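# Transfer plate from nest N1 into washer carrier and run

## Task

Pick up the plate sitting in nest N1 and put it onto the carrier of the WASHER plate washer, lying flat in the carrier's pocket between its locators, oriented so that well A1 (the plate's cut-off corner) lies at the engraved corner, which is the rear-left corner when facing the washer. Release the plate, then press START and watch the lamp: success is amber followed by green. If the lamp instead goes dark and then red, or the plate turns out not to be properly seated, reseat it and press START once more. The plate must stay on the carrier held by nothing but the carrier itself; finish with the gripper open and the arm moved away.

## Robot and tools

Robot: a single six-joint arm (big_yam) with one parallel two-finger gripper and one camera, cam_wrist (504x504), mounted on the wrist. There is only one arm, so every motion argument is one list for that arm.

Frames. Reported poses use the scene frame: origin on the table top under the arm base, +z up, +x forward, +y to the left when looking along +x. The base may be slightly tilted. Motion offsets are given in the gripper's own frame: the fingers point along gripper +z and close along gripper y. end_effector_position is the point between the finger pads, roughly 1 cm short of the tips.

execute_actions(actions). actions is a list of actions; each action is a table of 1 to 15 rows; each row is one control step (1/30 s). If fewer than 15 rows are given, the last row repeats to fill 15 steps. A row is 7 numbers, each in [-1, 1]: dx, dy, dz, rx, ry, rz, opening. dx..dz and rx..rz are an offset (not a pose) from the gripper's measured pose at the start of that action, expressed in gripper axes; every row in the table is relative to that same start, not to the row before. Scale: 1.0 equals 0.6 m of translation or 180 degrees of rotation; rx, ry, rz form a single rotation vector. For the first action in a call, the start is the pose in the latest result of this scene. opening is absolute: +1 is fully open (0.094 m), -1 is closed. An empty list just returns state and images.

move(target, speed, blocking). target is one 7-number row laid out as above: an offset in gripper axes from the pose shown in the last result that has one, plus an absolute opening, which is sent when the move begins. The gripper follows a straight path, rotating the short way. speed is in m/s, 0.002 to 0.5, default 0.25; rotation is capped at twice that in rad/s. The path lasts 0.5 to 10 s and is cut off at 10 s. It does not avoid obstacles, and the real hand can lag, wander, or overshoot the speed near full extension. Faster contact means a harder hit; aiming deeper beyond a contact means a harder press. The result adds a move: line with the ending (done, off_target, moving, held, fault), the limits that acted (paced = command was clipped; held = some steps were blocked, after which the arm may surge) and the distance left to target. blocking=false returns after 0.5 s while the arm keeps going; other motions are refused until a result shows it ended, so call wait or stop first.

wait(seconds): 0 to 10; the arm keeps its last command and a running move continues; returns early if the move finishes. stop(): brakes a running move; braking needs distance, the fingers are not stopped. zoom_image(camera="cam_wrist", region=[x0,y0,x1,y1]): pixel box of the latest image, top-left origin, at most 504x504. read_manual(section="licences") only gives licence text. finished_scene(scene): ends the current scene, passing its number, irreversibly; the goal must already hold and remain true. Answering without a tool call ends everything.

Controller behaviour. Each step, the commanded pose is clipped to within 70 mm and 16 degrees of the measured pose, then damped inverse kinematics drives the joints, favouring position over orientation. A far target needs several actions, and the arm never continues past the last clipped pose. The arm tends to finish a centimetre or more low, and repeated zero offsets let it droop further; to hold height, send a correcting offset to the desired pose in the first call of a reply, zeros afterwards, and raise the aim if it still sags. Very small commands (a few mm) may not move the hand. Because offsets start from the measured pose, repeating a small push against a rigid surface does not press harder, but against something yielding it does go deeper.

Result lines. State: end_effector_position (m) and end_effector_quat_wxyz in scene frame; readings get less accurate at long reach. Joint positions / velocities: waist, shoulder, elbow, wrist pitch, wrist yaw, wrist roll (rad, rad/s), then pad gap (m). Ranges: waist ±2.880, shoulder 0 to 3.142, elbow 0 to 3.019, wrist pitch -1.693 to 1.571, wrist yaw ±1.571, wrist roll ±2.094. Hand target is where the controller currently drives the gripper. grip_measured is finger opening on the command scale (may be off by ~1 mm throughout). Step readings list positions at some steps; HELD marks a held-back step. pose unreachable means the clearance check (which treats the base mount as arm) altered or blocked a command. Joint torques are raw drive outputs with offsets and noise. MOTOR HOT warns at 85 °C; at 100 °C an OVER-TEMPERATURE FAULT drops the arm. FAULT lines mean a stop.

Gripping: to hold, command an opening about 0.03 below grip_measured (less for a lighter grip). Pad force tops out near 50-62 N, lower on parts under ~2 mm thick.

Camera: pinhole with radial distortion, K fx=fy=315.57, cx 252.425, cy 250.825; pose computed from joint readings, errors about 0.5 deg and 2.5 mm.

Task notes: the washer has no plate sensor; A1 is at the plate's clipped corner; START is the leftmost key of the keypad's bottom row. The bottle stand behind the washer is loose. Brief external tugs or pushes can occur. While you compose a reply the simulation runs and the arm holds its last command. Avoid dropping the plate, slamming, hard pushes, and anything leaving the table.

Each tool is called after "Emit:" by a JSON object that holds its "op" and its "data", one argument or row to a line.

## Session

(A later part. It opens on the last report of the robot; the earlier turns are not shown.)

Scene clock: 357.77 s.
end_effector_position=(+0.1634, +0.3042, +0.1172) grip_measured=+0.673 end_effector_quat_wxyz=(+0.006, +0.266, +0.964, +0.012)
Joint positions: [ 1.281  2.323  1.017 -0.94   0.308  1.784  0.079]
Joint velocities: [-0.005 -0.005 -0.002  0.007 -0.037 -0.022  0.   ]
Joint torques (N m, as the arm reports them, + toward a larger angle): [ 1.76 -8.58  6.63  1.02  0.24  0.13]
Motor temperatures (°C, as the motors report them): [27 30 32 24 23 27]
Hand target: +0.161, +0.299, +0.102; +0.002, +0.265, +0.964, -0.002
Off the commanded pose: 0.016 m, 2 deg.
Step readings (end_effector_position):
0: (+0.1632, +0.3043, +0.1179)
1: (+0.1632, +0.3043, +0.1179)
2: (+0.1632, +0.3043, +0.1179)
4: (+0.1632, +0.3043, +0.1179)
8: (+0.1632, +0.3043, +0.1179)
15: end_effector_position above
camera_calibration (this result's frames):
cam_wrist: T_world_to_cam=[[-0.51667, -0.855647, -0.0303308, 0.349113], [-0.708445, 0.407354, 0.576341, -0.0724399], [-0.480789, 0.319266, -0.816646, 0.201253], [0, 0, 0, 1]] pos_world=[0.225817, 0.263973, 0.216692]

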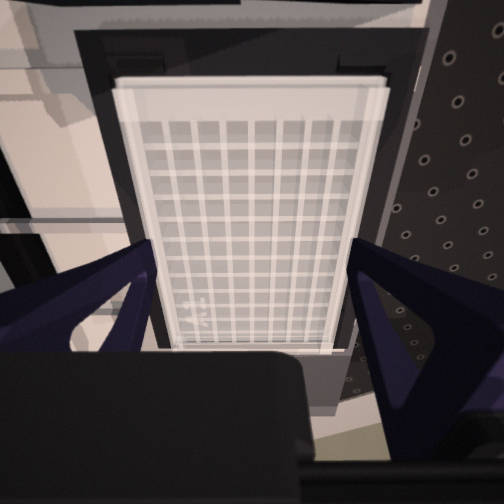

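Emit:
{"op": "wait", "data": {
  "seconds": 0.5
}}

Scene clock: 359.03 s.
end_effector_position=(+0.1635, +0.3042, +0.1171) grip_measured=+0.673 end_effector_quat_wxyz=(+0.006, +0.266, +0.964, +0.012)
Joint positions: [ 1.28   2.323  1.017 -0.94   0.308  1.784  0.079]
Joint velocities: [-0.005 -0.005 -0.002 -0.007  0.037 -0.007 -0.   ]
Joint torques (N m, as the arm reports them, + toward a larger angle): [ 1.81 -8.37  6.63  0.89  0.26  0.14]
Motor temperatures (°C, as the motors report them): [27 30 32 24 23 27]
Hand target: +0.161, +0.299, +0.102; +0.002, +0.265, +0.964, -0.002
Off the commanded pose: 0.016 m, 2 deg.
wait: 0.50 s; at rest from the start
camera_calibration (this result's frames):
cam_wrist: T_world_to_cam=[[-0.516916, -0.855504, -0.0301925, 0.349099], [-0.708181, 0.407553, 0.576524, -0.0724582], [-0.480913, 0.319396, -0.816522, 0.201241], [0, 0, 0, 1]] pos_world=[0.225921, 0.26391, 0.216632]

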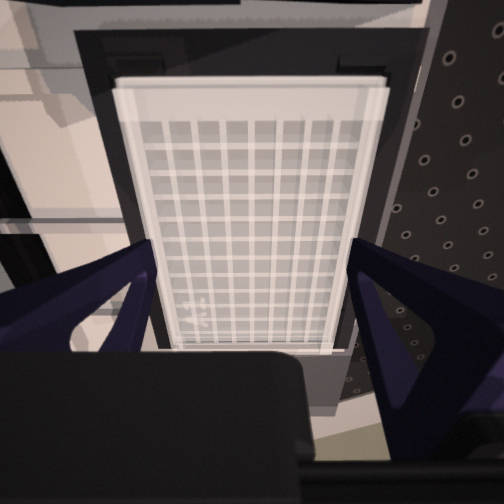

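Emit:
{"op": "execute_actions", "data": {
  "actions": [
    [[0,-0.009,0.027,0.010,0,-0.001,0.642],[0,-0.0095,0.029,0.0105,0,-0.001,0.642],[0,-0.010,0.031,0.011,0,-0.001,0.642],[0,-0.0105,0.033,0.0115,0,-0.001,0.642],[0,-0.011,0.035,0.012,0,-0.001,0.642],[0,-0.0115,0.037,0.0125,0,-0.001,0.642],[0,-0.012,0.039,0.013,0,-0.001,0.642]]
  ]
}}

Scene clock: 381.90 s.
end_effector_position=(+0.1635, +0.3041, +0.1164) grip_measured=+0.673 end_effector_quat_wxyz=(+0.005, +0.266, +0.964, +0.012)
Joint positions: [ 1.28   2.325  1.017 -0.94   0.308  1.784  0.079]
Joint velocities: [-0.005  0.005 -0.012 -0.012  0.037  0.022  0.   ]
Joint torques (N m, as the arm reports them, + toward a larger angle): [ 1.5  -7.44  6.13  1.29  0.32  0.12]
Motor temperatures (°C, as the motors report them): [27 30 31 24 23 27]
Hand target: +0.160, +0.297, +0.095; +0.000, +0.265, +0.964, -0.007
Off the commanded pose: 0.024 m, 2 deg.
Step readings (end_effector_position):
0: (+0.1635, +0.3042, +0.1171)
1: (+0.1634, +0.3041, +0.1170)
2: (+0.1634, +0.3041, +0.1170)
4: (+0.1635, +0.3041, +0.1166)
8: (+0.1635, +0.3041, +0.1164)
15: end_effector_position above
camera_calibration (this result's frames):
cam_wrist: T_world_to_cam=[[-0.51713, -0.85542, -0.0288499, 0.348874], [-0.707593, 0.408314, 0.576708, -0.0723921], [-0.481548, 0.318647, -0.816441, 0.201026], [0, 0, 0, 1]] pos_world=[0.225993, 0.263936, 0.21594]

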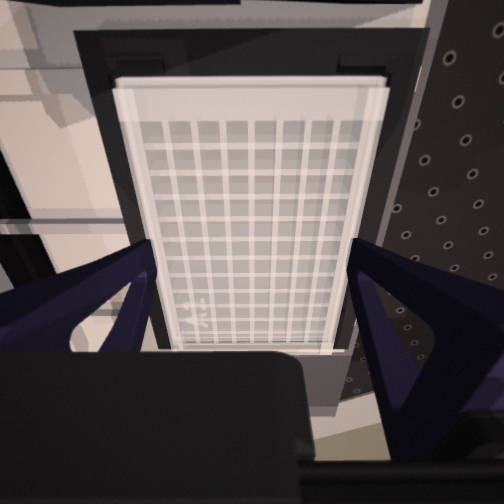

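Emit:
{"op": "zoom_image", "data": {
  "camera": "cam_wrist",
  "region": [320, 15, 440, 135]
}}

Emit:
{"op": "zoom_image", "data": {
  "camera": "cam_wrist",
  "region": [65, 15, 185, 135]
}}

Emit:
{"op": "zoom_image", "data": {
  "camera": "cam_wrist",
  "region": [280, 280, 370, 360]
}}

Emit:
{"op": "zoom_image", "data": {
  "camera": "cam_wrist",
  "region": [140, 280, 230, 360]
}}

Region (320, 15, 440, 135) of cam_wrist's 504x504 image, scaled by 4.200, with more detail than that image has.

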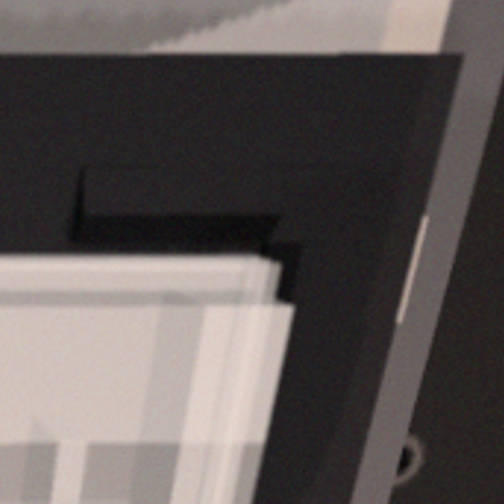

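Region (65, 15, 185, 135) of cam_wrist's 504x504 image, scaled by 4.200, with more detail than that image has.

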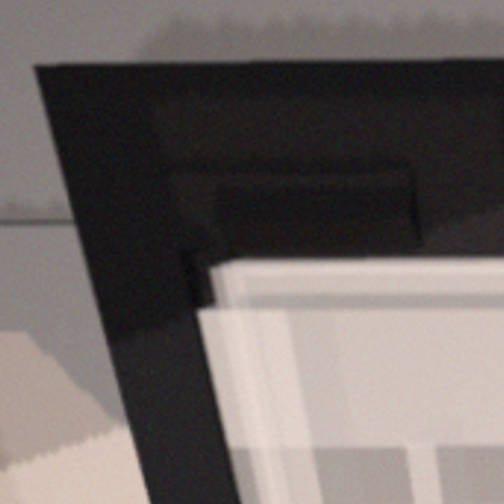

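Region (280, 280, 370, 360) of cam_wrist's 504x504 image, scaled by 5.600, with more detail than that image has.

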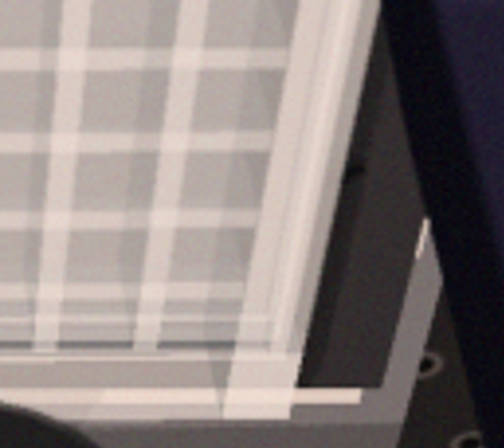

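Region (140, 280, 230, 360) of cam_wrist's 504x504 image, scaled by 5.600, with more detail than that image has.

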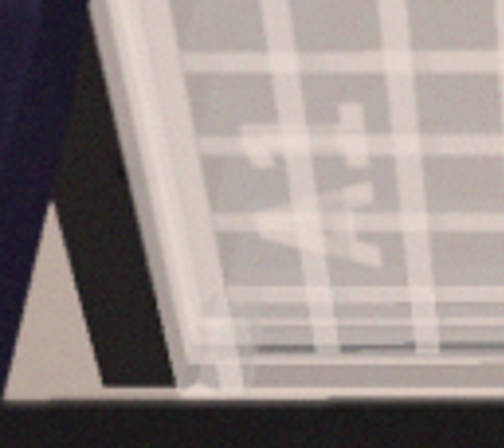

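Emit:
{"op": "execute_actions", "data": {
  "actions": [
    [[-0.002,-0.010,0.030,0.011,-0.002,-0.001,0.642],[-0.003,-0.010,0.030,0.011,-0.003,-0.001,0.642],[-0.004,-0.010,0.030,0.011,-0.004,-0.001,0.642],[-0.005,-0.010,0.030,0.011,-0.005,-0.001,0.642],[-0.006,-0.010,0.030,0.011,-0.006,-0.001,0.642],[-0.007,-0.010,0.030,0.011,-0.007,-0.001,0.642]]
  ]
}}

Scene clock: 400.50 s.
end_effector_position=(+0.1644, +0.3038, +0.1165) grip_measured=+0.673 end_effector_quat_wxyz=(+0.008, +0.266, +0.964, +0.012)
Joint positions: [ 1.28   2.325  1.017 -0.94   0.314  1.784  0.079]
Joint velocities: [ 0.005  0.005  0.002  0.007 -0.037 -0.051 -0.   ]
Joint torques (N m, as the arm reports them, + toward a larger angle): [ 1.62 -8.    6.6   0.79  0.87  0.15]
Motor temperatures (°C, as the motors report them): [27 30 31 24 23 27]
Hand target: +0.164, +0.297, +0.099; +0.011, +0.265, +0.964, -0.008
Off the commanded pose: 0.019 m, 2 deg.
Step readings (end_effector_position):
0: (+0.1635, +0.3041, +0.1164)
1: (+0.1635, +0.3041, +0.1164)
2: (+0.1636, +0.3041, +0.1164)
4: (+0.1638, +0.3040, +0.1165)
8: (+0.1644, +0.3038, +0.1165)
15: end_effector_position above
camera_calibration (this result's frames):
cam_wrist: T_world_to_cam=[[-0.517088, -0.855403, -0.0300846, 0.349218], [-0.71065, 0.409464, 0.572116, -0.070923], [-0.477071, 0.317214, -0.819621, 0.201654], [0, 0, 0, 1]] pos_world=[0.226379, 0.263795, 0.216362]

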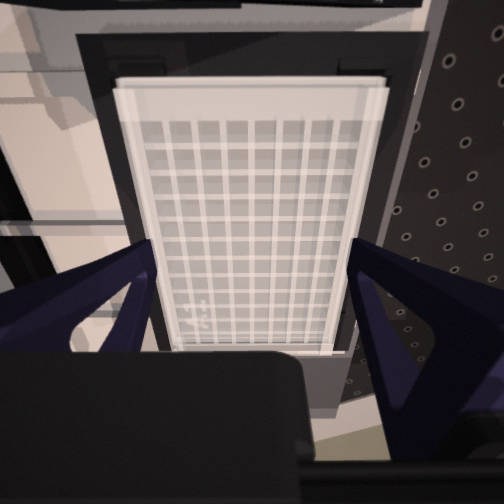

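Emit:
{"op": "zoom_image", "data": {
  "camera": "cam_wrist",
  "region": [320, 15, 440, 135]
}}

Emit:
{"op": "zoom_image", "data": {
  "camera": "cam_wrist",
  "region": [65, 15, 185, 135]
}}

Region (320, 15, 440, 135) of cam_wrist's 504x504 image, scaled by 4.200, with more detail than that image has.

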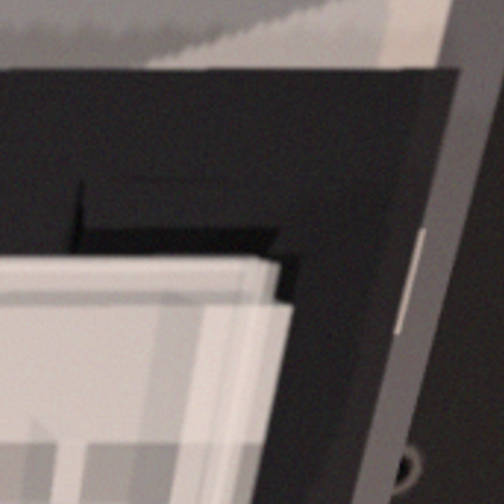

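Region (65, 15, 185, 135) of cam_wrist's 504x504 image, scaled by 4.200, with more detail than that image has.

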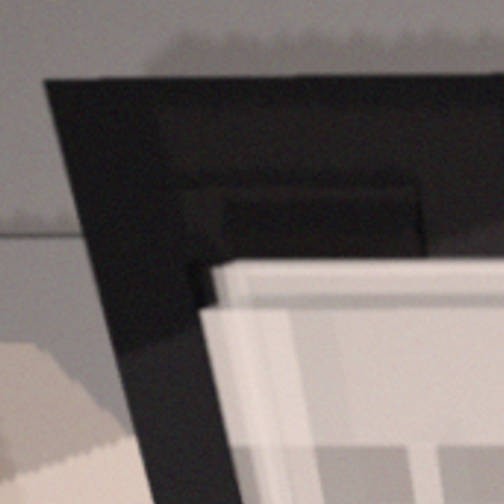

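Emit:
{"op": "execute_actions", "data": {
  "actions": [
    [[-0.002,-0.007,0.018,0.008,-0.002,0,0.68],[-0.002,-0.007,0.018,0.008,-0.002,0,0.69],[-0.002,-0.007,0.018,0.008,-0.002,0,0.70],[-0.002,-0.007,0.018,0.008,-0.002,0,0.71],[-0.002,-0.007,0.018,0.008,-0.002,0,0.72],[-0.002,-0.007,0.018,0.008,-0.002,0,0.73],[-0.002,-0.007,0.018,0.008,-0.002,0,0.74],[-0.002,-0.007,0.018,0.008,-0.002,0,0.75],[-0.002,-0.007,0.018,0.008,-0.002,0,0.76],[-0.002,-0.007,0.018,0.008,-0.002,0,0.77],[-0.002,-0.007,0.018,0.008,-0.002,0,0.775]]
  ]
}}

Scene clock: 410.67 s.
end_effector_position=(+0.1652, +0.3035, +0.1163) grip_measured=+0.773 end_effector_quat_wxyz=(+0.010, +0.267, +0.964, +0.011)
Joint positions: [ 1.279  2.325  1.017 -0.94   0.318  1.784  0.083]
Joint velocities: [ 0.005 -0.024 -0.007  0.007 -0.022 -0.051  0.   ]
Joint torques (N m, as the arm reports them, + toward a larger angle): [ 1.94 -8.92  7.11  0.54  0.28  0.18]
Motor temperatures (°C, as the motors report them): [27 30 31 24 24 27]
Hand target: +0.164, +0.299, +0.106; +0.008, +0.267, +0.964, -0.001
Off the commanded pose: 0.011 m, 1 deg.
Step readings (end_effector_position):
0: (+0.1644, +0.3038, +0.1165)
1: (+0.1643, +0.3038, +0.1165)
2: (+0.1643, +0.3038, +0.1165)
4: (+0.1643, +0.3038, +0.1165)
8: (+0.1643, +0.3038, +0.1165)
15: end_effector_position above
camera_calibration (this result's frames):
cam_wrist: T_world_to_cam=[[-0.517203, -0.855316, -0.0305786, 0.349399], [-0.712796, 0.410696, 0.568552, -0.0697423], [-0.473733, 0.315853, -0.822079, 0.202126], [0, 0, 0, 1]] pos_world=[0.226752, 0.263647, 0.2165]

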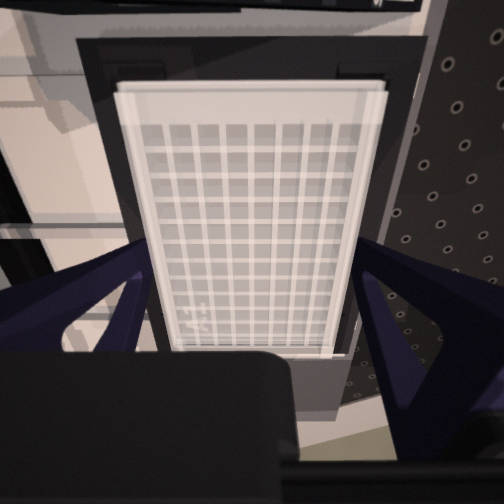

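Emit:
{"op": "execute_actions", "data": {
  "actions": [
    [[0,-0.004,0.010,0.004,0,0,0.85],[0,-0.003,0.008,0.003,0,0,0.92],[0,-0.002,0.005,0.002,0,0,1],[0,0,0.0,0,0,0,1],[0,0.001,-0.004,-0.001,0,0,1],[0,0.002,-0.008,-0.002,0,0,1],[0,0.004,-0.012,-0.004,0,0,1],[0,0.005,-0.016,-0.005,0,0,1],[0,0.007,-0.020,-0.007,0,0,1],[0,0.008,-0.024,-0.008,0,0,1],[0,0.010,-0.028,-0.010,0,0,1],[0,0.011,-0.032,-0.011,0,0,1],[0,0.012,-0.036,-0.012,0,0,1],[0,0.013,-0.040,-0.013,0,0,1],[0,0.014,-0.044,-0.014,0,0,1]]
  ]
}}

Scene clock: 420.67 s.
end_effector_position=(+0.1645, +0.3024, +0.1210) grip_measured=+1.000 end_effector_quat_wxyz=(+0.011, +0.265, +0.964, +0.012)
Joint positions: [ 1.285  2.314  1.017 -0.949  0.317  1.784  0.094]
Joint velocities: [ 0.063 -0.112 -0.007 -0.081  0.037 -0.037  0.   ]
Joint torques (N m, as the arm reports them, + toward a larger angle): [  3.2  -13.22   9.27   0.07   0.12   0.19]
Motor temperatures (°C, as the motors report them): [27 30 31 24 24 27]
Hand target: +0.168, +0.310, +0.143; +0.016, +0.266, +0.963, +0.033
Off the commanded pose: 0.024 m, 2 deg.
Step readings (end_effector_position):
0: (+0.1652, +0.3035, +0.1163)
1: (+0.1652, +0.3035, +0.1163)
2: (+0.1652, +0.3035, +0.1163)
4: (+0.1652, +0.3035, +0.1163)
8: (+0.1652, +0.3035, +0.1163)
15: end_effector_position above
camera_calibration (this result's frames):
cam_wrist: T_world_to_cam=[[-0.514038, -0.857123, -0.033248, 0.348628], [-0.715714, 0.407222, 0.567384, -0.0708651], [-0.472779, 0.315453, -0.822782, 0.20602], [0, 0, 0, 1]] pos_world=[0.22589, 0.262685, 0.221308]

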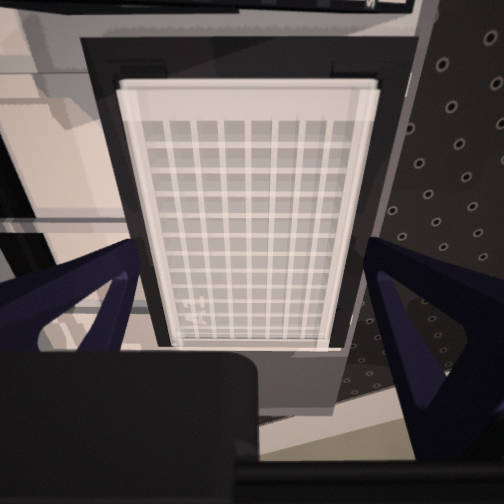

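Emit:
{"op": "move", "data": {
  "target": [0.11, 0.02, -0.14, 0, 0, 0, 1],
  "speed": 0.1
}}

Scene clock: 423.63 s.
end_effector_position=(+0.1052, +0.3284, +0.1909) grip_measured=+1.000 end_effector_quat_wxyz=(+0.012, +0.257, +0.966, -0.002)
Joint positions: [ 1.477  2.295  1.153 -1.172  0.193  1.924  0.094]
Joint velocities: [-0.005 -0.015 -0.007  0.002  0.007  0.051  0.   ]
Joint torques (N m, as the arm reports them, + toward a larger angle): [ 1.29 -9.96 12.74  0.09  0.14  0.27]
Motor temperatures (°C, as the motors report them): [27 30 32 24 24 27]
Hand target: +0.109, +0.345, +0.203; +0.010, +0.264, +0.964, +0.012
Off the commanded pose: 0.022 m, 2 deg.
move: off_target
camera_calibration (this result's frames):
cam_wrist: T_world_to_cam=[[-0.49978, -0.866129, -0.00637812, 0.339072], [-0.719429, 0.411006, 0.559907, -0.162942], [-0.48233, 0.284419, -0.828531, 0.239606], [0, 0, 0, 1]] pos_world=[0.167805, 0.292503, 0.291916]

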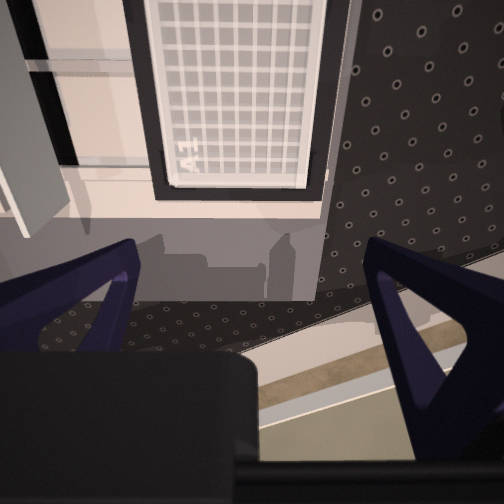

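Emit:
{"op": "zoom_image", "data": {
  "camera": "cam_wrist",
  "region": [130, 110, 350, 215]
}}

Region (130, 110, 350, 215) of cam_wrist's 504x504 image, scaled by 2.291, with more detail than that image has; it fills the top 241 rows of this view, and the rest is white.

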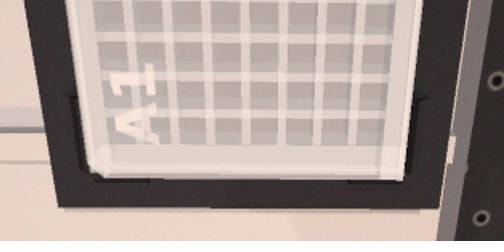

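Emit:
{"op": "zoom_image", "data": {
  "camera": "cam_wrist",
  "region": [270, 135, 340, 205]
}}

Emit:
{"op": "zoom_image", "data": {
  "camera": "cam_wrist",
  "region": [140, 135, 210, 205]
}}

Region (270, 135, 340, 205) of cam_wrist's 504x504 image, scaled by 7.200, with more detail than that image has.

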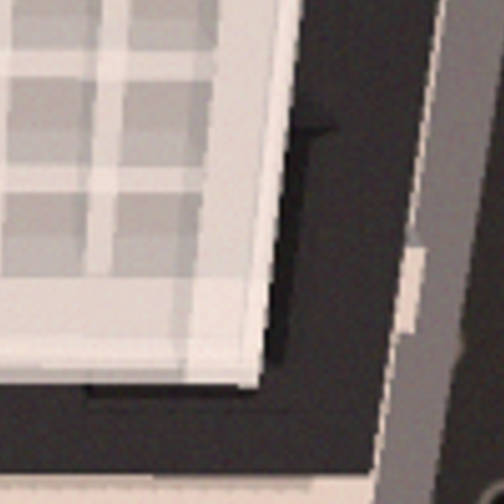

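Region (140, 135, 210, 205) of cam_wrist's 504x504 image, scaled by 7.200, with more detail than that image has.

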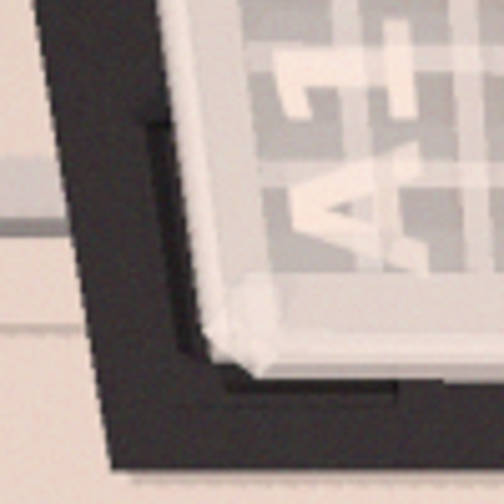

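Emit:
{"op": "move", "data": {
  "target": [-0.2525, -0.065, 0.041, 0, 0.01, 0, -1],
  "speed": 0.15
}}

Scene clock: 455.50 s.
end_effector_position=(+0.2213, +0.2217, +0.1723) grip_measured=-0.985 end_effector_quat_wxyz=(-0.003, +0.262, +0.965, -0.002)
Joint positions: [ 1.119  2.085  0.99  -1.137  0.393  1.651  0.001]
Joint velocities: [ 0.005  0.005 -0.007  0.002 -0.037 -0.051 -0.001]
Joint torques (N m, as the arm reports them, + toward a larger angle): [ 3.98 -9.14  6.96  0.91  0.2   0.07]
Motor temperatures (°C, as the motors report them): [27 30 36 24 23 27]
Hand target: +0.221, +0.220, +0.173; -0.002, +0.258, +0.966, +0.004
Off the commanded pose: 0.005 m, 1 deg.
move: done
camera_calibration (this result's frames):
cam_wrist: T_world_to_cam=[[-0.509213, -0.860639, 0.00175881, 0.303989], [-0.697749, 0.414031, 0.584573, -0.0348523], [-0.503834, 0.296445, -0.811339, 0.309655], [0, 0, 0, 1]] pos_world=[0.286491, 0.184259, 0.271074]

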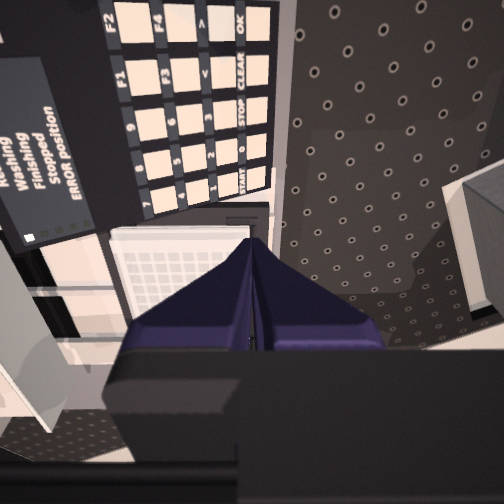

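Emit:
{"op": "zoom_image", "data": {
  "camera": "cam_wrist",
  "region": [170, 120, 310, 260]
}}

Region (170, 120, 310, 260) of cam_wrist's 504x504 image, scaled by 3.600, with more detail than that image has.

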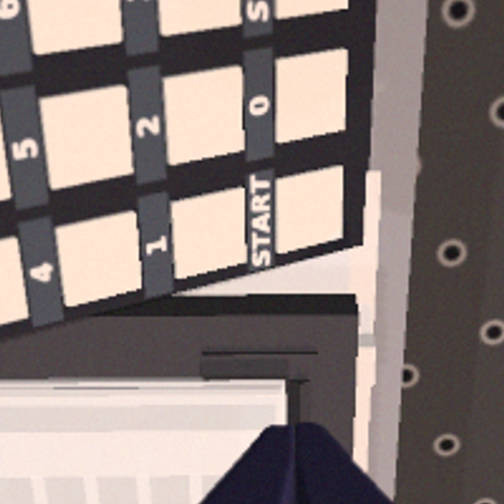

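Emit:
{"op": "move", "data": {
  "target": [-0.002, -0.015, 0.10, 0.005, 0, 0, -1],
  "speed": 0.08
}}

Scene clock: 484.87 s.
end_effector_position=(+0.2202, +0.2141, +0.1216) grip_measured=-0.985 end_effector_quat_wxyz=(-0.001, +0.267, +0.964, -0.002)
Joint positions: [ 1.061  2.128  0.899 -0.982  0.433  1.61   0.001]
Joint velocities: [-0.005 -0.005 -0.017 -0.017 -0.051 -0.022  0.   ]
Joint torques (N m, as the arm reports them, + toward a larger angle): [ 3.19 -6.69  6.5   0.87  0.27  0.06]
Motor temperatures (°C, as the motors report them): [27 30 33 24 23 27]
Hand target: +0.218, +0.212, +0.113; -0.005, +0.262, +0.965, -0.009
Off the commanded pose: 0.010 m, 1 deg.
move: done
camera_calibration (this result's frames):
cam_wrist: T_world_to_cam=[[-0.517907, -0.855436, 0.000969607, 0.297959], [-0.695725, 0.421872, 0.581369, -0.00459783], [-0.497733, 0.300421, -0.813639, 0.268327], [0, 0, 0, 1]] pos_world=[0.284671, 0.176214, 0.220705]

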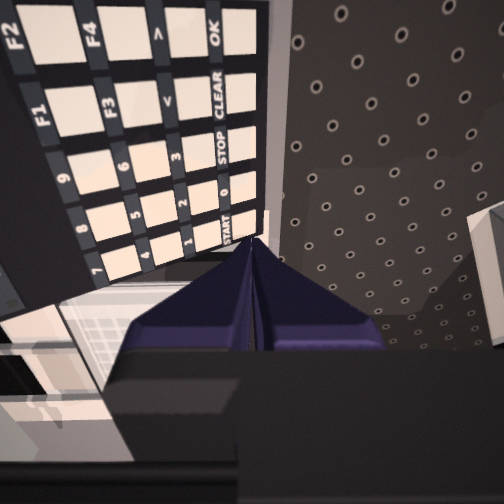

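Emit:
{"op": "zoom_image", "data": {
  "camera": "cam_wrist",
  "region": [190, 160, 310, 280]
}}

Region (190, 160, 310, 280) of cam_wrist's 504x504 image, scaled by 4.200, with more detail than that image has.

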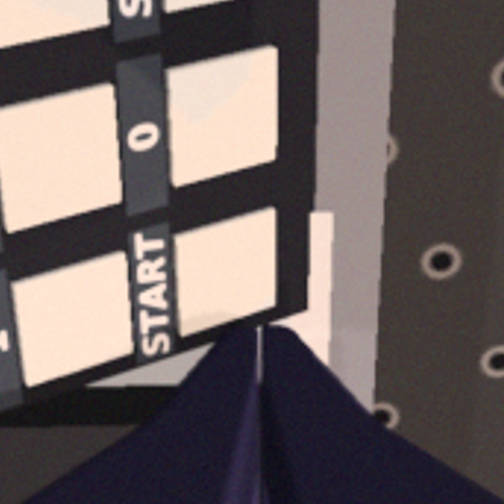

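Emit:
{"op": "move", "data": {
  "target": [0.011, -0.003, 0.046, 0.005, 0.002, 0, -1],
  "speed": 0.03
}}

Scene clock: 494.77 s.
end_effector_position=(+0.2169, +0.2185, +0.1049) grip_measured=-0.985 end_effector_quat_wxyz=(-0.002, +0.271, +0.963, +0.001)
Joint positions: [ 1.053  2.159  0.88  -0.923  0.435  1.609  0.001]
Joint velocities: [ 0.005  0.005 -0.022 -0.002 -0.051 -0.022 -0.   ]
Joint torques (N m, as the arm reports them, + toward a larger angle): [ 3.18 -6.29  6.08  0.96  0.26  0.1 ]
Motor temperatures (°C, as the motors report them): [27 30 32 24 23 27]
Hand target: +0.214, +0.215, +0.094; -0.007, +0.267, +0.964, -0.009
Off the commanded pose: 0.012 m, 1 deg.
move: off_target
camera_calibration (this result's frames):
cam_wrist: T_world_to_cam=[[-0.524759, -0.851241, -0.0041636, 0.301071], [-0.692746, 0.4242, 0.583231, -0.000366761], [-0.494704, 0.30894, -0.812296, 0.249189], [0, 0, 0, 1]] pos_world=[0.28101, 0.179455, 0.203883]

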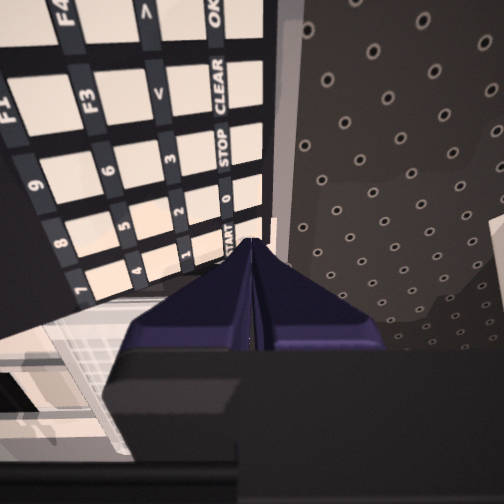

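Emit:
{"op": "execute_actions", "data": {
  "actions": [
    [[0,-0.008,0.019,0.007,0,0,-1],[0,-0.008,0.021,0.007,0,0,-1],[0,-0.008,0.022,0.007,0,0,-1],[0,-0.0085,0.024,0.0075,0,0,-1],[0,-0.0085,0.025,0.0075,0,0,-1],[0,-0.009,0.027,0.008,0,0,-1],[0,-0.009,0.028,0.008,0,0,-1],[0,-0.009,0.030,0.008,0,0,-1],[0,-0.0095,0.031,0.0085,0,0,-1],[0,-0.0095,0.032,0.0085,0,0,-1],[0,-0.010,0.033,0.009,0,0,-1]],
    [[0,-0.009,0.027,0.008,0,0,-1]]
  ]
}}

Scene clock: 500.80 s.
end_effector_position=(+0.2176, +0.2151, +0.0964) grip_measured=-0.986 end_effector_quat_wxyz=(+0.002, +0.274, +0.962, -0.004)
Joint positions: [ 1.041  2.17   0.868 -0.904  0.451  1.609  0.001]
Joint velocities: [ 0.005 -0.015 -0.012  0.012  0.037 -0.022  0.001]
Joint torques (N m, as the arm reports them, + toward a larger angle): [ 2.76 -5.95  5.55  1.32  0.44  0.13]
Motor temperatures (°C, as the motors report them): [27 30 32 24 23 27]
Hand target: +0.214, +0.211, +0.081; -0.004, +0.274, +0.962, -0.015
Off the commanded pose: 0.016 m, 1 deg.
Step readings (end_effector_position; steps 1 to 15: 1st action; 16 to 30: 2nd action):
0: (+0.2170, +0.2185, +0.1049)
1: (+0.2173, +0.2183, +0.1049)
2: (+0.2176, +0.2183, +0.1049)
4: (+0.2184, +0.2185, +0.1047)
8: (+0.2190, +0.2180, +0.1024)
15: (+0.2174, +0.2160, +0.0970)
16: (+0.2176, +0.2157, +0.0968)
17: (+0.2176, +0.2153, +0.0965)
19: (+0.2176, +0.2151, +0.0964)
23: (+0.2176, +0.2151, +0.0964)
30: end_effector_position above
camera_calibration (this result's frames):
cam_wrist: T_world_to_cam=[[-0.53104, -0.847342, 0.00277376, 0.298405], [-0.691934, 0.435529, 0.575797, 0.00458384], [-0.489105, 0.303852, -0.817588, 0.244025], [0, 0, 0, 1]] pos_world=[0.28099, 0.176707, 0.196045]

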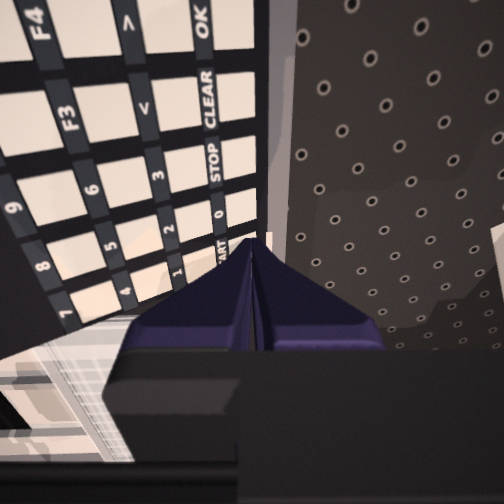

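Emit:
{"op": "execute_actions", "data": {
  "actions": [
    [[0,-0.007,0.028,0.007,0,0,-1],[0,-0.006,0.030,0.006,0,0,-1],[0,-0.005,0.032,0.006,0,0,-1],[0,-0.004,0.034,0.005,0,0,-1],[0,-0.003,0.036,0.005,0,0,-1],[0,-0.003,0.038,0.005,0,0,-1],[0,-0.003,0.040,0.005,0,0,-1]]
  ]
}}

Scene clock: 504.13 s.
end_effector_position=(+0.2178, +0.2151, +0.0956) grip_measured=-0.987 end_effector_quat_wxyz=(+0.004, +0.270, +0.963, -0.003)
Joint positions: [ 1.041  2.17   0.865 -0.897  0.455  1.598  0.001]
Joint velocities: [-0.005  0.005 -0.002 -0.002  0.022 -0.051  0.001]
Joint torques (N m, as the arm reports them, + toward a larger angle): [ 2.04 -4.8   5.22  2.48  0.7   0.12]
Motor temperatures (°C, as the motors report them): [27 30 32 24 24 27]
Hand target: +0.216, +0.212, +0.074; -0.000, +0.274, +0.962, -0.011
Off the commanded pose: 0.023 m, 1 deg.
Step readings (end_effector_position):
0: (+0.2176, +0.2151, +0.0964)
1: (+0.2178, +0.2152, +0.0964)
2: (+0.2178, +0.2151, +0.0962)
4: (+0.2178, +0.2152, +0.0960)
8: (+0.2177, +0.2150, +0.0956)
15: end_effector_position above
camera_calibration (this result's frames):
cam_wrist: T_world_to_cam=[[-0.522889, -0.852401, -0.000372602, 0.298085], [-0.69863, 0.42831, 0.57312, 0.00848081], [-0.488369, 0.299939, -0.819471, 0.244326], [0, 0, 0, 1]] pos_world=[0.281112, 0.177173, 0.195469]

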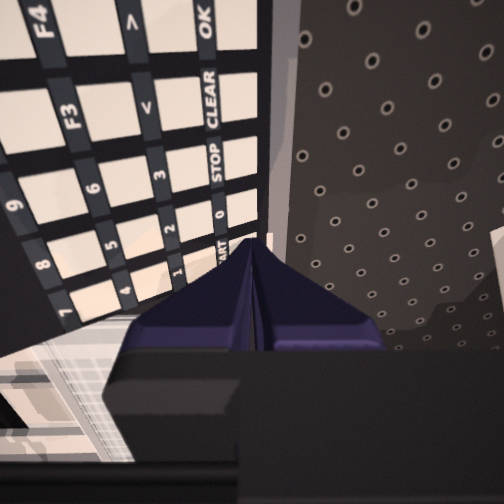

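Emit:
{"op": "move", "data": {
  "target": [-0.05, 0.07, -0.27, 0, 0, 0, -1],
  "speed": 0.15
}}

Scene clock: 508.10 s.
end_effector_position=(+0.2526, +0.2305, +0.2378) grip_measured=-0.987 end_effector_quat_wxyz=(-0.002, +0.258, +0.966, -0.024)
Joint positions: [ 1.13   2.106  1.204 -1.38   0.397  1.671  0.001]
Joint velocities: [-0.005 -0.005  0.002 -0.007 -0.007  0.007  0.001]
Joint torques (N m, as the arm reports them, + toward a larger angle): [ 5.14 -9.79 12.24  0.01  0.1   0.3 ]
Motor temperatures (°C, as the motors report them): [27 30 32 24 24 27]
Hand target: +0.262, +0.239, +0.258; +0.003, +0.269, +0.963, -0.003
Off the commanded pose: 0.024 m, 3 deg.
move: off_target
camera_calibration (this result's frames):
cam_wrist: T_world_to_cam=[[-0.502782, -0.863295, 0.0439462, 0.316352], [-0.695739, 0.434321, 0.572112, -0.057165], [-0.512989, 0.257073, -0.818997, 0.389242], [0, 0, 0, 1]] pos_world=[0.318961, 0.19787, 0.33759]

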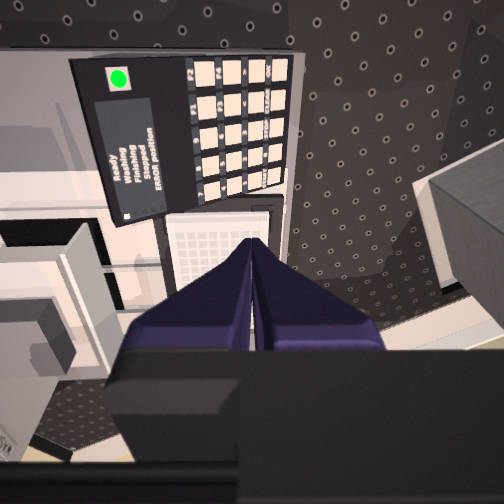

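Emit:
{"op": "wait", "data": {
  "seconds": 1.5
}}

Scene clock: 510.80 s.
end_effector_position=(+0.2526, +0.2304, +0.2378) grip_measured=-0.987 end_effector_quat_wxyz=(-0.002, +0.259, +0.966, -0.024)
Joint positions: [ 1.13   2.106  1.204 -1.38   0.397  1.672  0.001]
Joint velocities: [-0.015 -0.034 -0.017  0.012 -0.022 -0.066 -0.001]
Joint torques (N m, as the arm reports them, + toward a larger angle): [ 5.05 -9.87 12.21 -0.04  0.1   0.26]
Motor temperatures (°C, as the motors report them): [27 30 33 24 24 27]
Hand target: +0.262, +0.239, +0.258; +0.003, +0.269, +0.963, -0.003
Off the commanded pose: 0.024 m, 3 deg.
wait: 1.50 s; at rest from the start
camera_calibration (this result's frames):
cam_wrist: T_world_to_cam=[[-0.503638, -0.862779, 0.0442866, 0.31628], [-0.695249, 0.435207, 0.572034, -0.057467], [-0.512813, 0.257308, -0.819033, 0.389157], [0, 0, 0, 1]] pos_world=[0.318902, 0.197756, 0.337599]

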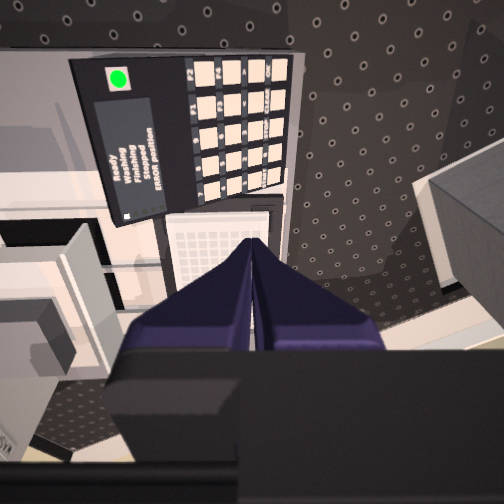

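Emit:
{"op": "zoom_image", "data": {
  "camera": "cam_wrist",
  "region": [220, 130, 310, 220]
}}

Region (220, 130, 310, 220) of cam_wrist's 504x504 image, scaled by 5.600, with more detail than that image has.

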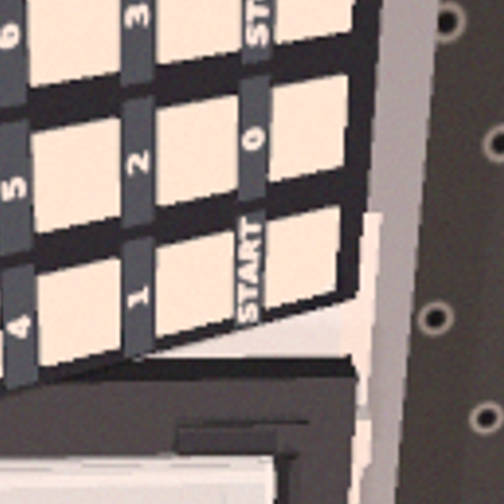

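Emit:
{"op": "move", "data": {
  "target": [0.0455, -0.0617, 0.2125, -0.126, -0.053, 0.003, -1],
  "speed": 0.15
}}

Scene clock: 546.37 s.
end_effector_position=(+0.2091, +0.2029, +0.1073) grip_measured=-0.987 end_effector_quat_wxyz=(+0.121, +0.256, +0.949, +0.137)
Joint positions: [ 1.13   1.966  0.595 -0.488  0.558  1.483  0.001]
Joint velocities: [ 0.005  0.005  0.012  0.002 -0.066 -0.037 -0.001]
Joint torques (N m, as the arm reports them, + toward a larger angle): [ 3.1  -6.44  6.72  1.67  0.35  0.04]
Motor temperatures (°C, as the motors report them): [27 30 37 24 23 27]
Hand target: +0.210, +0.204, +0.112; +0.128, +0.253, +0.948, +0.147
Off the commanded pose: 0.006 m, 1 deg.
move: done
camera_calibration (this result's frames):
cam_wrist: T_world_to_cam=[[-0.455117, -0.828495, -0.326287, 0.299144], [-0.857581, 0.309224, 0.411017, 0.0757009], [-0.23963, 0.466879, -0.851236, 0.170839], [0, 0, 0, 1]] pos_world=[0.242003, 0.14467, 0.211917]

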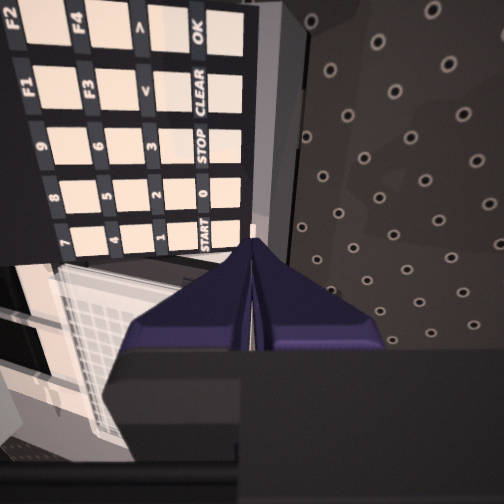

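Emit:
{"op": "execute_actions", "data": {
  "actions": [
    [[0,0.006,-0.004,-0.008,0,0,-1],[0,0.009,-0.004,-0.010,0,0,-1],[0,0.012,-0.004,-0.013,0,0,-1],[0,0.015,-0.004,-0.015,0,0,-1],[0,0.018,-0.004,-0.017,0,0,-1],[0,0.020,-0.004,-0.019,0,0,-1],[0,0.022,-0.004,-0.020,0,0,-1]]
  ]
}}

Scene clock: 557.63 s.
end_effector_position=(+0.2147, +0.2127, +0.1115) grip_measured=-0.987 end_effector_quat_wxyz=(+0.126, +0.256, +0.945, +0.160)
Joint positions: [ 1.13   1.966  0.595 -0.434  0.553  1.46   0.001]
Joint velocities: [-0.005 -0.005 -0.002 -0.007  0.022 -0.007  0.   ]
Joint torques (N m, as the arm reports them, + toward a larger angle): [ 2.96 -5.99  6.73  1.79  0.17  0.07]
Motor temperatures (°C, as the motors report them): [27 30 35 24 23 27]
Hand target: +0.214, +0.214, +0.114; +0.129, +0.252, +0.945, +0.167
Off the commanded pose: 0.002 m, 1 deg.
Step readings (end_effector_position):
0: (+0.2091, +0.2030, +0.1073)
1: (+0.2092, +0.2032, +0.1074)
2: (+0.2095, +0.2039, +0.1077)
4: (+0.2108, +0.2063, +0.1086)
8: (+0.2138, +0.2114, +0.1108)
15: end_effector_position above
camera_calibration (this result's frames):
cam_wrist: T_world_to_cam=[[-0.44547, -0.815109, -0.370343, 0.311176], [-0.867321, 0.2903, 0.404327, 0.0825864], [-0.22206, 0.501322, -0.836281, 0.158372], [0, 0, 0, 1]] pos_world=[0.245416, 0.150272, 0.214293]

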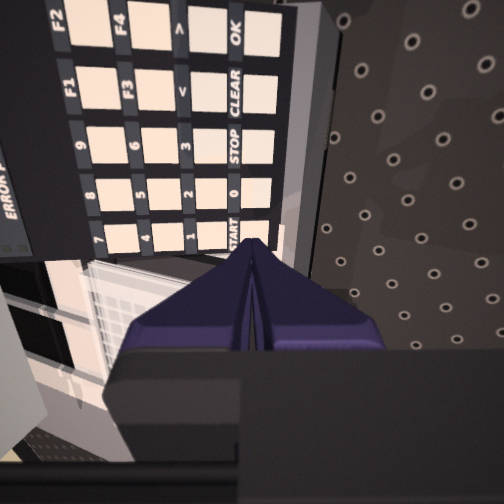

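Emit:
{"op": "execute_actions", "data": {
  "actions": [
    [[0,0,0.0,0,0,0,-1],[0,-0.001,0.004,0.001,0,0,-1],[0,-0.002,0.008,0.002,0,0,-1],[0,-0.003,0.011,0.003,0,0,-1],[0,-0.004,0.014,0.004,0,0,-1],[0,-0.005,0.017,0.004,0,0,-1],[0,-0.005,0.020,0.005,0,0,-1],[0,-0.005,0.023,0.005,0,0,-1],[0,-0.005,0.026,0.005,0,0,-1],[0,-0.005,0.028,0.005,0,0,-1],[0,-0.005,0.030,0.005,0,0,-1]]
  ]
}}

Scene clock: 563.00 s.
end_effector_position=(+0.2189, +0.2144, +0.1001) grip_measured=-0.987 end_effector_quat_wxyz=(+0.125, +0.260, +0.945, +0.156)
Joint positions: [ 1.105  2.     0.595 -0.394  0.56   1.445  0.001]
Joint velocities: [-0.024  0.034  0.002  0.022 -0.022  0.022  0.   ]
Joint torques (N m, as the arm reports them, + toward a larger angle): [ 2.39 -4.91  6.78  1.67  0.34  0.04]
Motor temperatures (°C, as the motors report them): [27 30 34 24 23 27]
Hand target: +0.219, +0.214, +0.094; +0.125, +0.257, +0.946, +0.152
Off the commanded pose: 0.006 m, 1 deg.
Step readings (end_effector_position):
0: (+0.2147, +0.2128, +0.1115)
1: (+0.2147, +0.2128, +0.1115)
2: (+0.2147, +0.2128, +0.1115)
4: (+0.2148, +0.2127, +0.1115)
8: (+0.2166, +0.2134, +0.1098)
15: end_effector_position above
camera_calibration (this result's frames):
cam_wrist: T_world_to_cam=[[-0.45442, -0.813306, -0.363367, 0.311043], [-0.862561, 0.299873, 0.407511, 0.0870231], [-0.222468, 0.498607, -0.837794, 0.149781], [0, 0, 0, 1]] pos_world=[0.249728, 0.152195, 0.203045]

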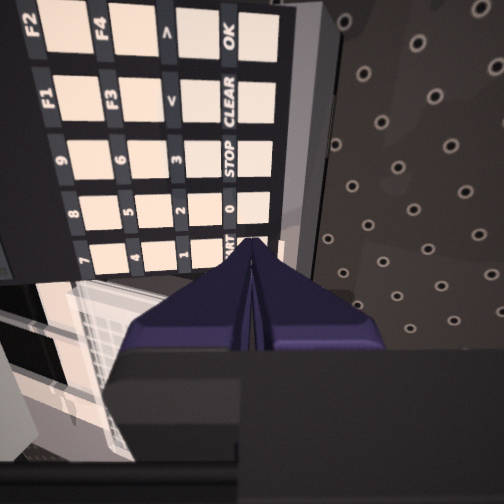

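Emit:
{"op": "execute_actions", "data": {
  "actions": [
    [[0.001,-0.003,0.011,0.002,0,0,-1],[0.001,-0.003,0.013,0.002,0,0,-1],[0.001,-0.003,0.015,0.002,0,0,-1],[0.001,-0.003,0.017,0.002,0,0,-1],[0.001,-0.003,0.019,0.002,0,0,-1],[0.001,-0.003,0.021,0.002,0,0,-1],[0.001,-0.003,0.023,0.002,0,0,-1],[0.001,-0.003,0.025,0.002,0,0,-1],[0.001,-0.003,0.027,0.002,0,0,-1],[0.001,-0.003,0.029,0.002,0,0,-1],[0.001,-0.003,0.031,0.002,0,0,-1],[0.001,-0.003,0.033,0.002,0,0,-1]],
    [[0.001,-0.003,0.030,0.002,0,0,-1]]
  ]
}}

Scene clock: 567.70 s.
end_effector_position=(+0.2220, +0.2168, +0.0982) grip_measured=-0.987 end_effector_quat_wxyz=(+0.134, +0.246, +0.946, +0.161)
Joint positions: [ 1.101  2.008  0.589 -0.356  0.568  1.4    0.001]
Joint velocities: [ 0.015 -0.015  0.007  0.002  0.037 -0.007 -0.   ]
Joint torques (N m, as the arm reports them, + toward a larger angle): [ 0.67 -1.52  6.86  3.44  0.44  0.08]
Motor temperatures (°C, as the motors report them): [27 30 34 24 23 27]
Hand target: +0.226, +0.219, +0.082; +0.129, +0.256, +0.945, +0.157
Off the commanded pose: 0.018 m, 1 deg.
Step readings (end_effector_position; steps 1 to 15: 1st action; 16 to 30: 2nd action):
0: (+0.2191, +0.2147, +0.0999)
1: (+0.2192, +0.2148, +0.1000)
2: (+0.2195, +0.2149, +0.1000)
4: (+0.2204, +0.2158, +0.1001)
8: (+0.2216, +0.2167, +0.0988)
15: (+0.2218, +0.2167, +0.0985)
16: (+0.2220, +0.2168, +0.0985)
17: (+0.2220, +0.2168, +0.0983)
19: (+0.2221, +0.2168, +0.0982)
23: (+0.2220, +0.2168, +0.0982)
30: end_effector_position above
camera_calibration (this result's frames):
cam_wrist: T_world_to_cam=[[-0.425558, -0.823818, -0.374465, 0.310686], [-0.878893, 0.277715, 0.387841, 0.100083], [-0.215516, 0.494164, -0.842232, 0.147549], [0, 0, 0, 1]] pos_world=[0.251976, 0.155241, 0.201795]

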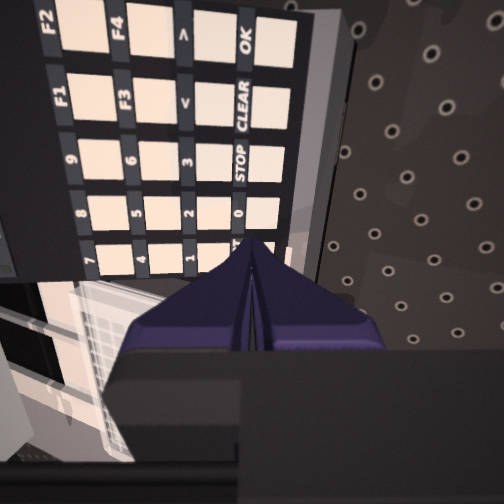

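Emit:
{"op": "move", "data": {
  "target": [-0.02, 0.03, -0.12, 0, 0, 0, -1],
  "speed": 0.15
}}

Scene clock: 570.83 s.
end_effector_position=(+0.2038, +0.1959, +0.1538) grip_measured=-0.987 end_effector_quat_wxyz=(+0.130, +0.235, +0.953, +0.142)
Joint positions: [ 1.197  1.848  0.634 -0.663  0.545  1.504  0.001]
Joint velocities: [-0.005 -0.005  0.002  0.007 -0.007 -0.007  0.001]
Joint torques (N m, as the arm reports them, + toward a larger angle): [ 2.41 -4.3  12.19  0.64  0.22  0.23]
Motor temperatures (°C, as the motors report them): [27 30 34 24 24 27]
Hand target: +0.214, +0.209, +0.173; +0.133, +0.246, +0.947, +0.161
Off the commanded pose: 0.026 m, 3 deg.
move: off_target
camera_calibration (this result's frames):
cam_wrist: T_world_to_cam=[[-0.41304, -0.846757, -0.335262, 0.302505], [-0.879016, 0.274391, 0.389924, 0.0686276], [-0.238178, 0.455755, -0.857647, 0.215286], [0, 0, 0, 1]] pos_world=[0.236548, 0.139199, 0.259298]

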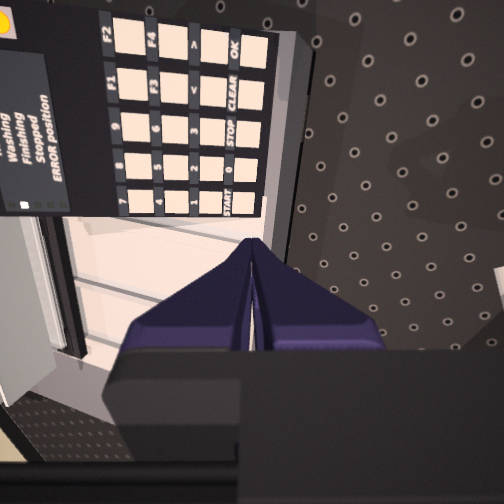

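Emit:
{"op": "wait", "data": {
  "seconds": 8
}}

Scene clock: 581.03 s.
end_effector_position=(+0.2037, +0.1958, +0.1538) grip_measured=-0.987 end_effector_quat_wxyz=(+0.130, +0.236, +0.952, +0.142)
Joint positions: [ 1.197  1.848  0.634 -0.664  0.545  1.507  0.001]
Joint velocities: [-0.005  0.005  0.022 -0.007  0.037 -0.007  0.   ]
Joint torques (N m, as the arm reports them, + toward a larger angle): [ 2.58 -4.48 12.09  0.66  0.22  0.23]
Motor temperatures (°C, as the motors report them): [27 30 36 24 23 27]
Hand target: +0.214, +0.209, +0.173; +0.133, +0.246, +0.947, +0.161
Off the commanded pose: 0.026 m, 3 deg.
wait: 8.00 s; at rest from the start
camera_calibration (this result's frames):
cam_wrist: T_world_to_cam=[[-0.416164, -0.845222, -0.335273, 0.302674], [-0.877698, 0.277054, 0.391008, 0.0676619], [-0.2376, 0.456992, -0.857149, 0.214844], [0, 0, 0, 1]] pos_world=[0.236396, 0.138898, 0.259176]

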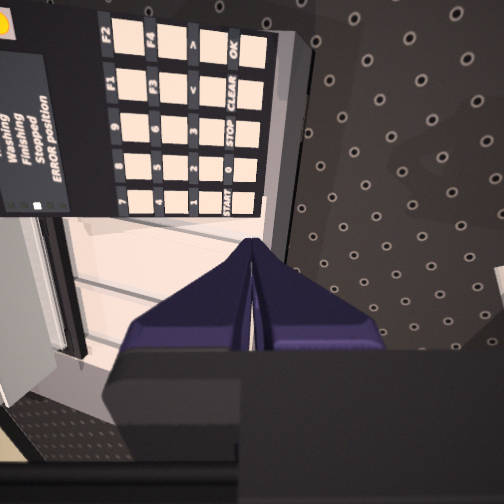

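Emit:
{"op": "wait", "data": {
  "seconds": 5
}}

Scene clock: 589.07 s.
end_effector_position=(+0.2037, +0.1958, +0.1538) grip_measured=-0.987 end_effector_quat_wxyz=(+0.130, +0.236, +0.952, +0.142)
Joint positions: [ 1.197  1.848  0.634 -0.664  0.545  1.507  0.001]
Joint velocities: [ 0.005 -0.005 -0.002 -0.007 -0.037 -0.022 -0.   ]
Joint torques (N m, as the arm reports them, + toward a larger angle): [ 2.53 -4.45 12.08  0.65  0.22  0.23]
Motor temperatures (°C, as the motors report them): [27 30 37 24 23 27]
Hand target: +0.214, +0.209, +0.173; +0.133, +0.246, +0.947, +0.161
Off the commanded pose: 0.026 m, 3 deg.
wait: 5.00 s; at rest from the start
camera_calibration (this result's frames):
cam_wrist: T_world_to_cam=[[-0.416164, -0.845222, -0.335273, 0.302674], [-0.877698, 0.277054, 0.391008, 0.0676619], [-0.2376, 0.456992, -0.857149, 0.214844], [0, 0, 0, 1]] pos_world=[0.236396, 0.138898, 0.259176]

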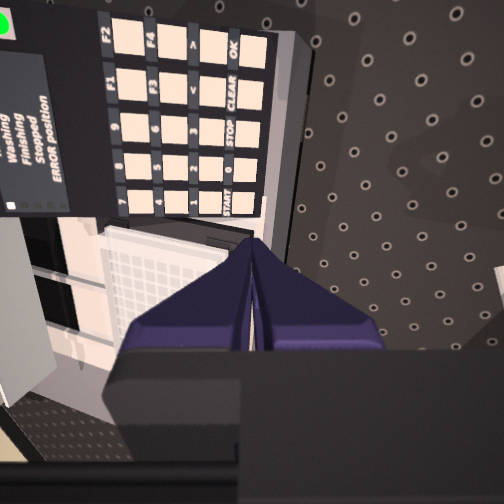

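Emit:
{"op": "move", "data": {
  "target": [0.18, 0.05, -0.12, 0, 0, 0, 1],
  "speed": 0.15
}}

Scene clock: 592.83 s.
end_effector_position=(+0.0954, +0.2410, +0.1943) grip_measured=+1.000 end_effector_quat_wxyz=(+0.132, +0.226, +0.957, +0.128)
Joint positions: [ 1.587  1.933  0.755 -0.91   0.389  1.895  0.094]
Joint velocities: [ 0.015 -0.005 -0.007  0.002  0.051  0.037  0.   ]
Joint torques (N m, as the arm reports them, + toward a larger angle): [-0.83 -3.52 13.39  0.46  0.33  0.23]
Motor temperatures (°C, as the motors report them): [27 30 37 24 23 27]
Hand target: +0.099, +0.258, +0.209; +0.128, +0.236, +0.953, +0.140
Off the commanded pose: 0.025 m, 2 deg.
move: off_target
camera_calibration (this result's frames):
cam_wrist: T_world_to_cam=[[-0.402074, -0.862023, -0.30863, 0.306893], [-0.881888, 0.273969, 0.383685, -0.0532239], [-0.24619, 0.426447, -0.870364, 0.213994], [0, 0, 0, 1]] pos_world=[0.129139, 0.187874, 0.30139]

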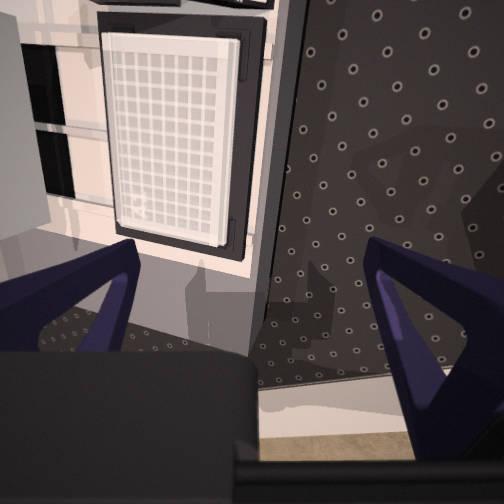

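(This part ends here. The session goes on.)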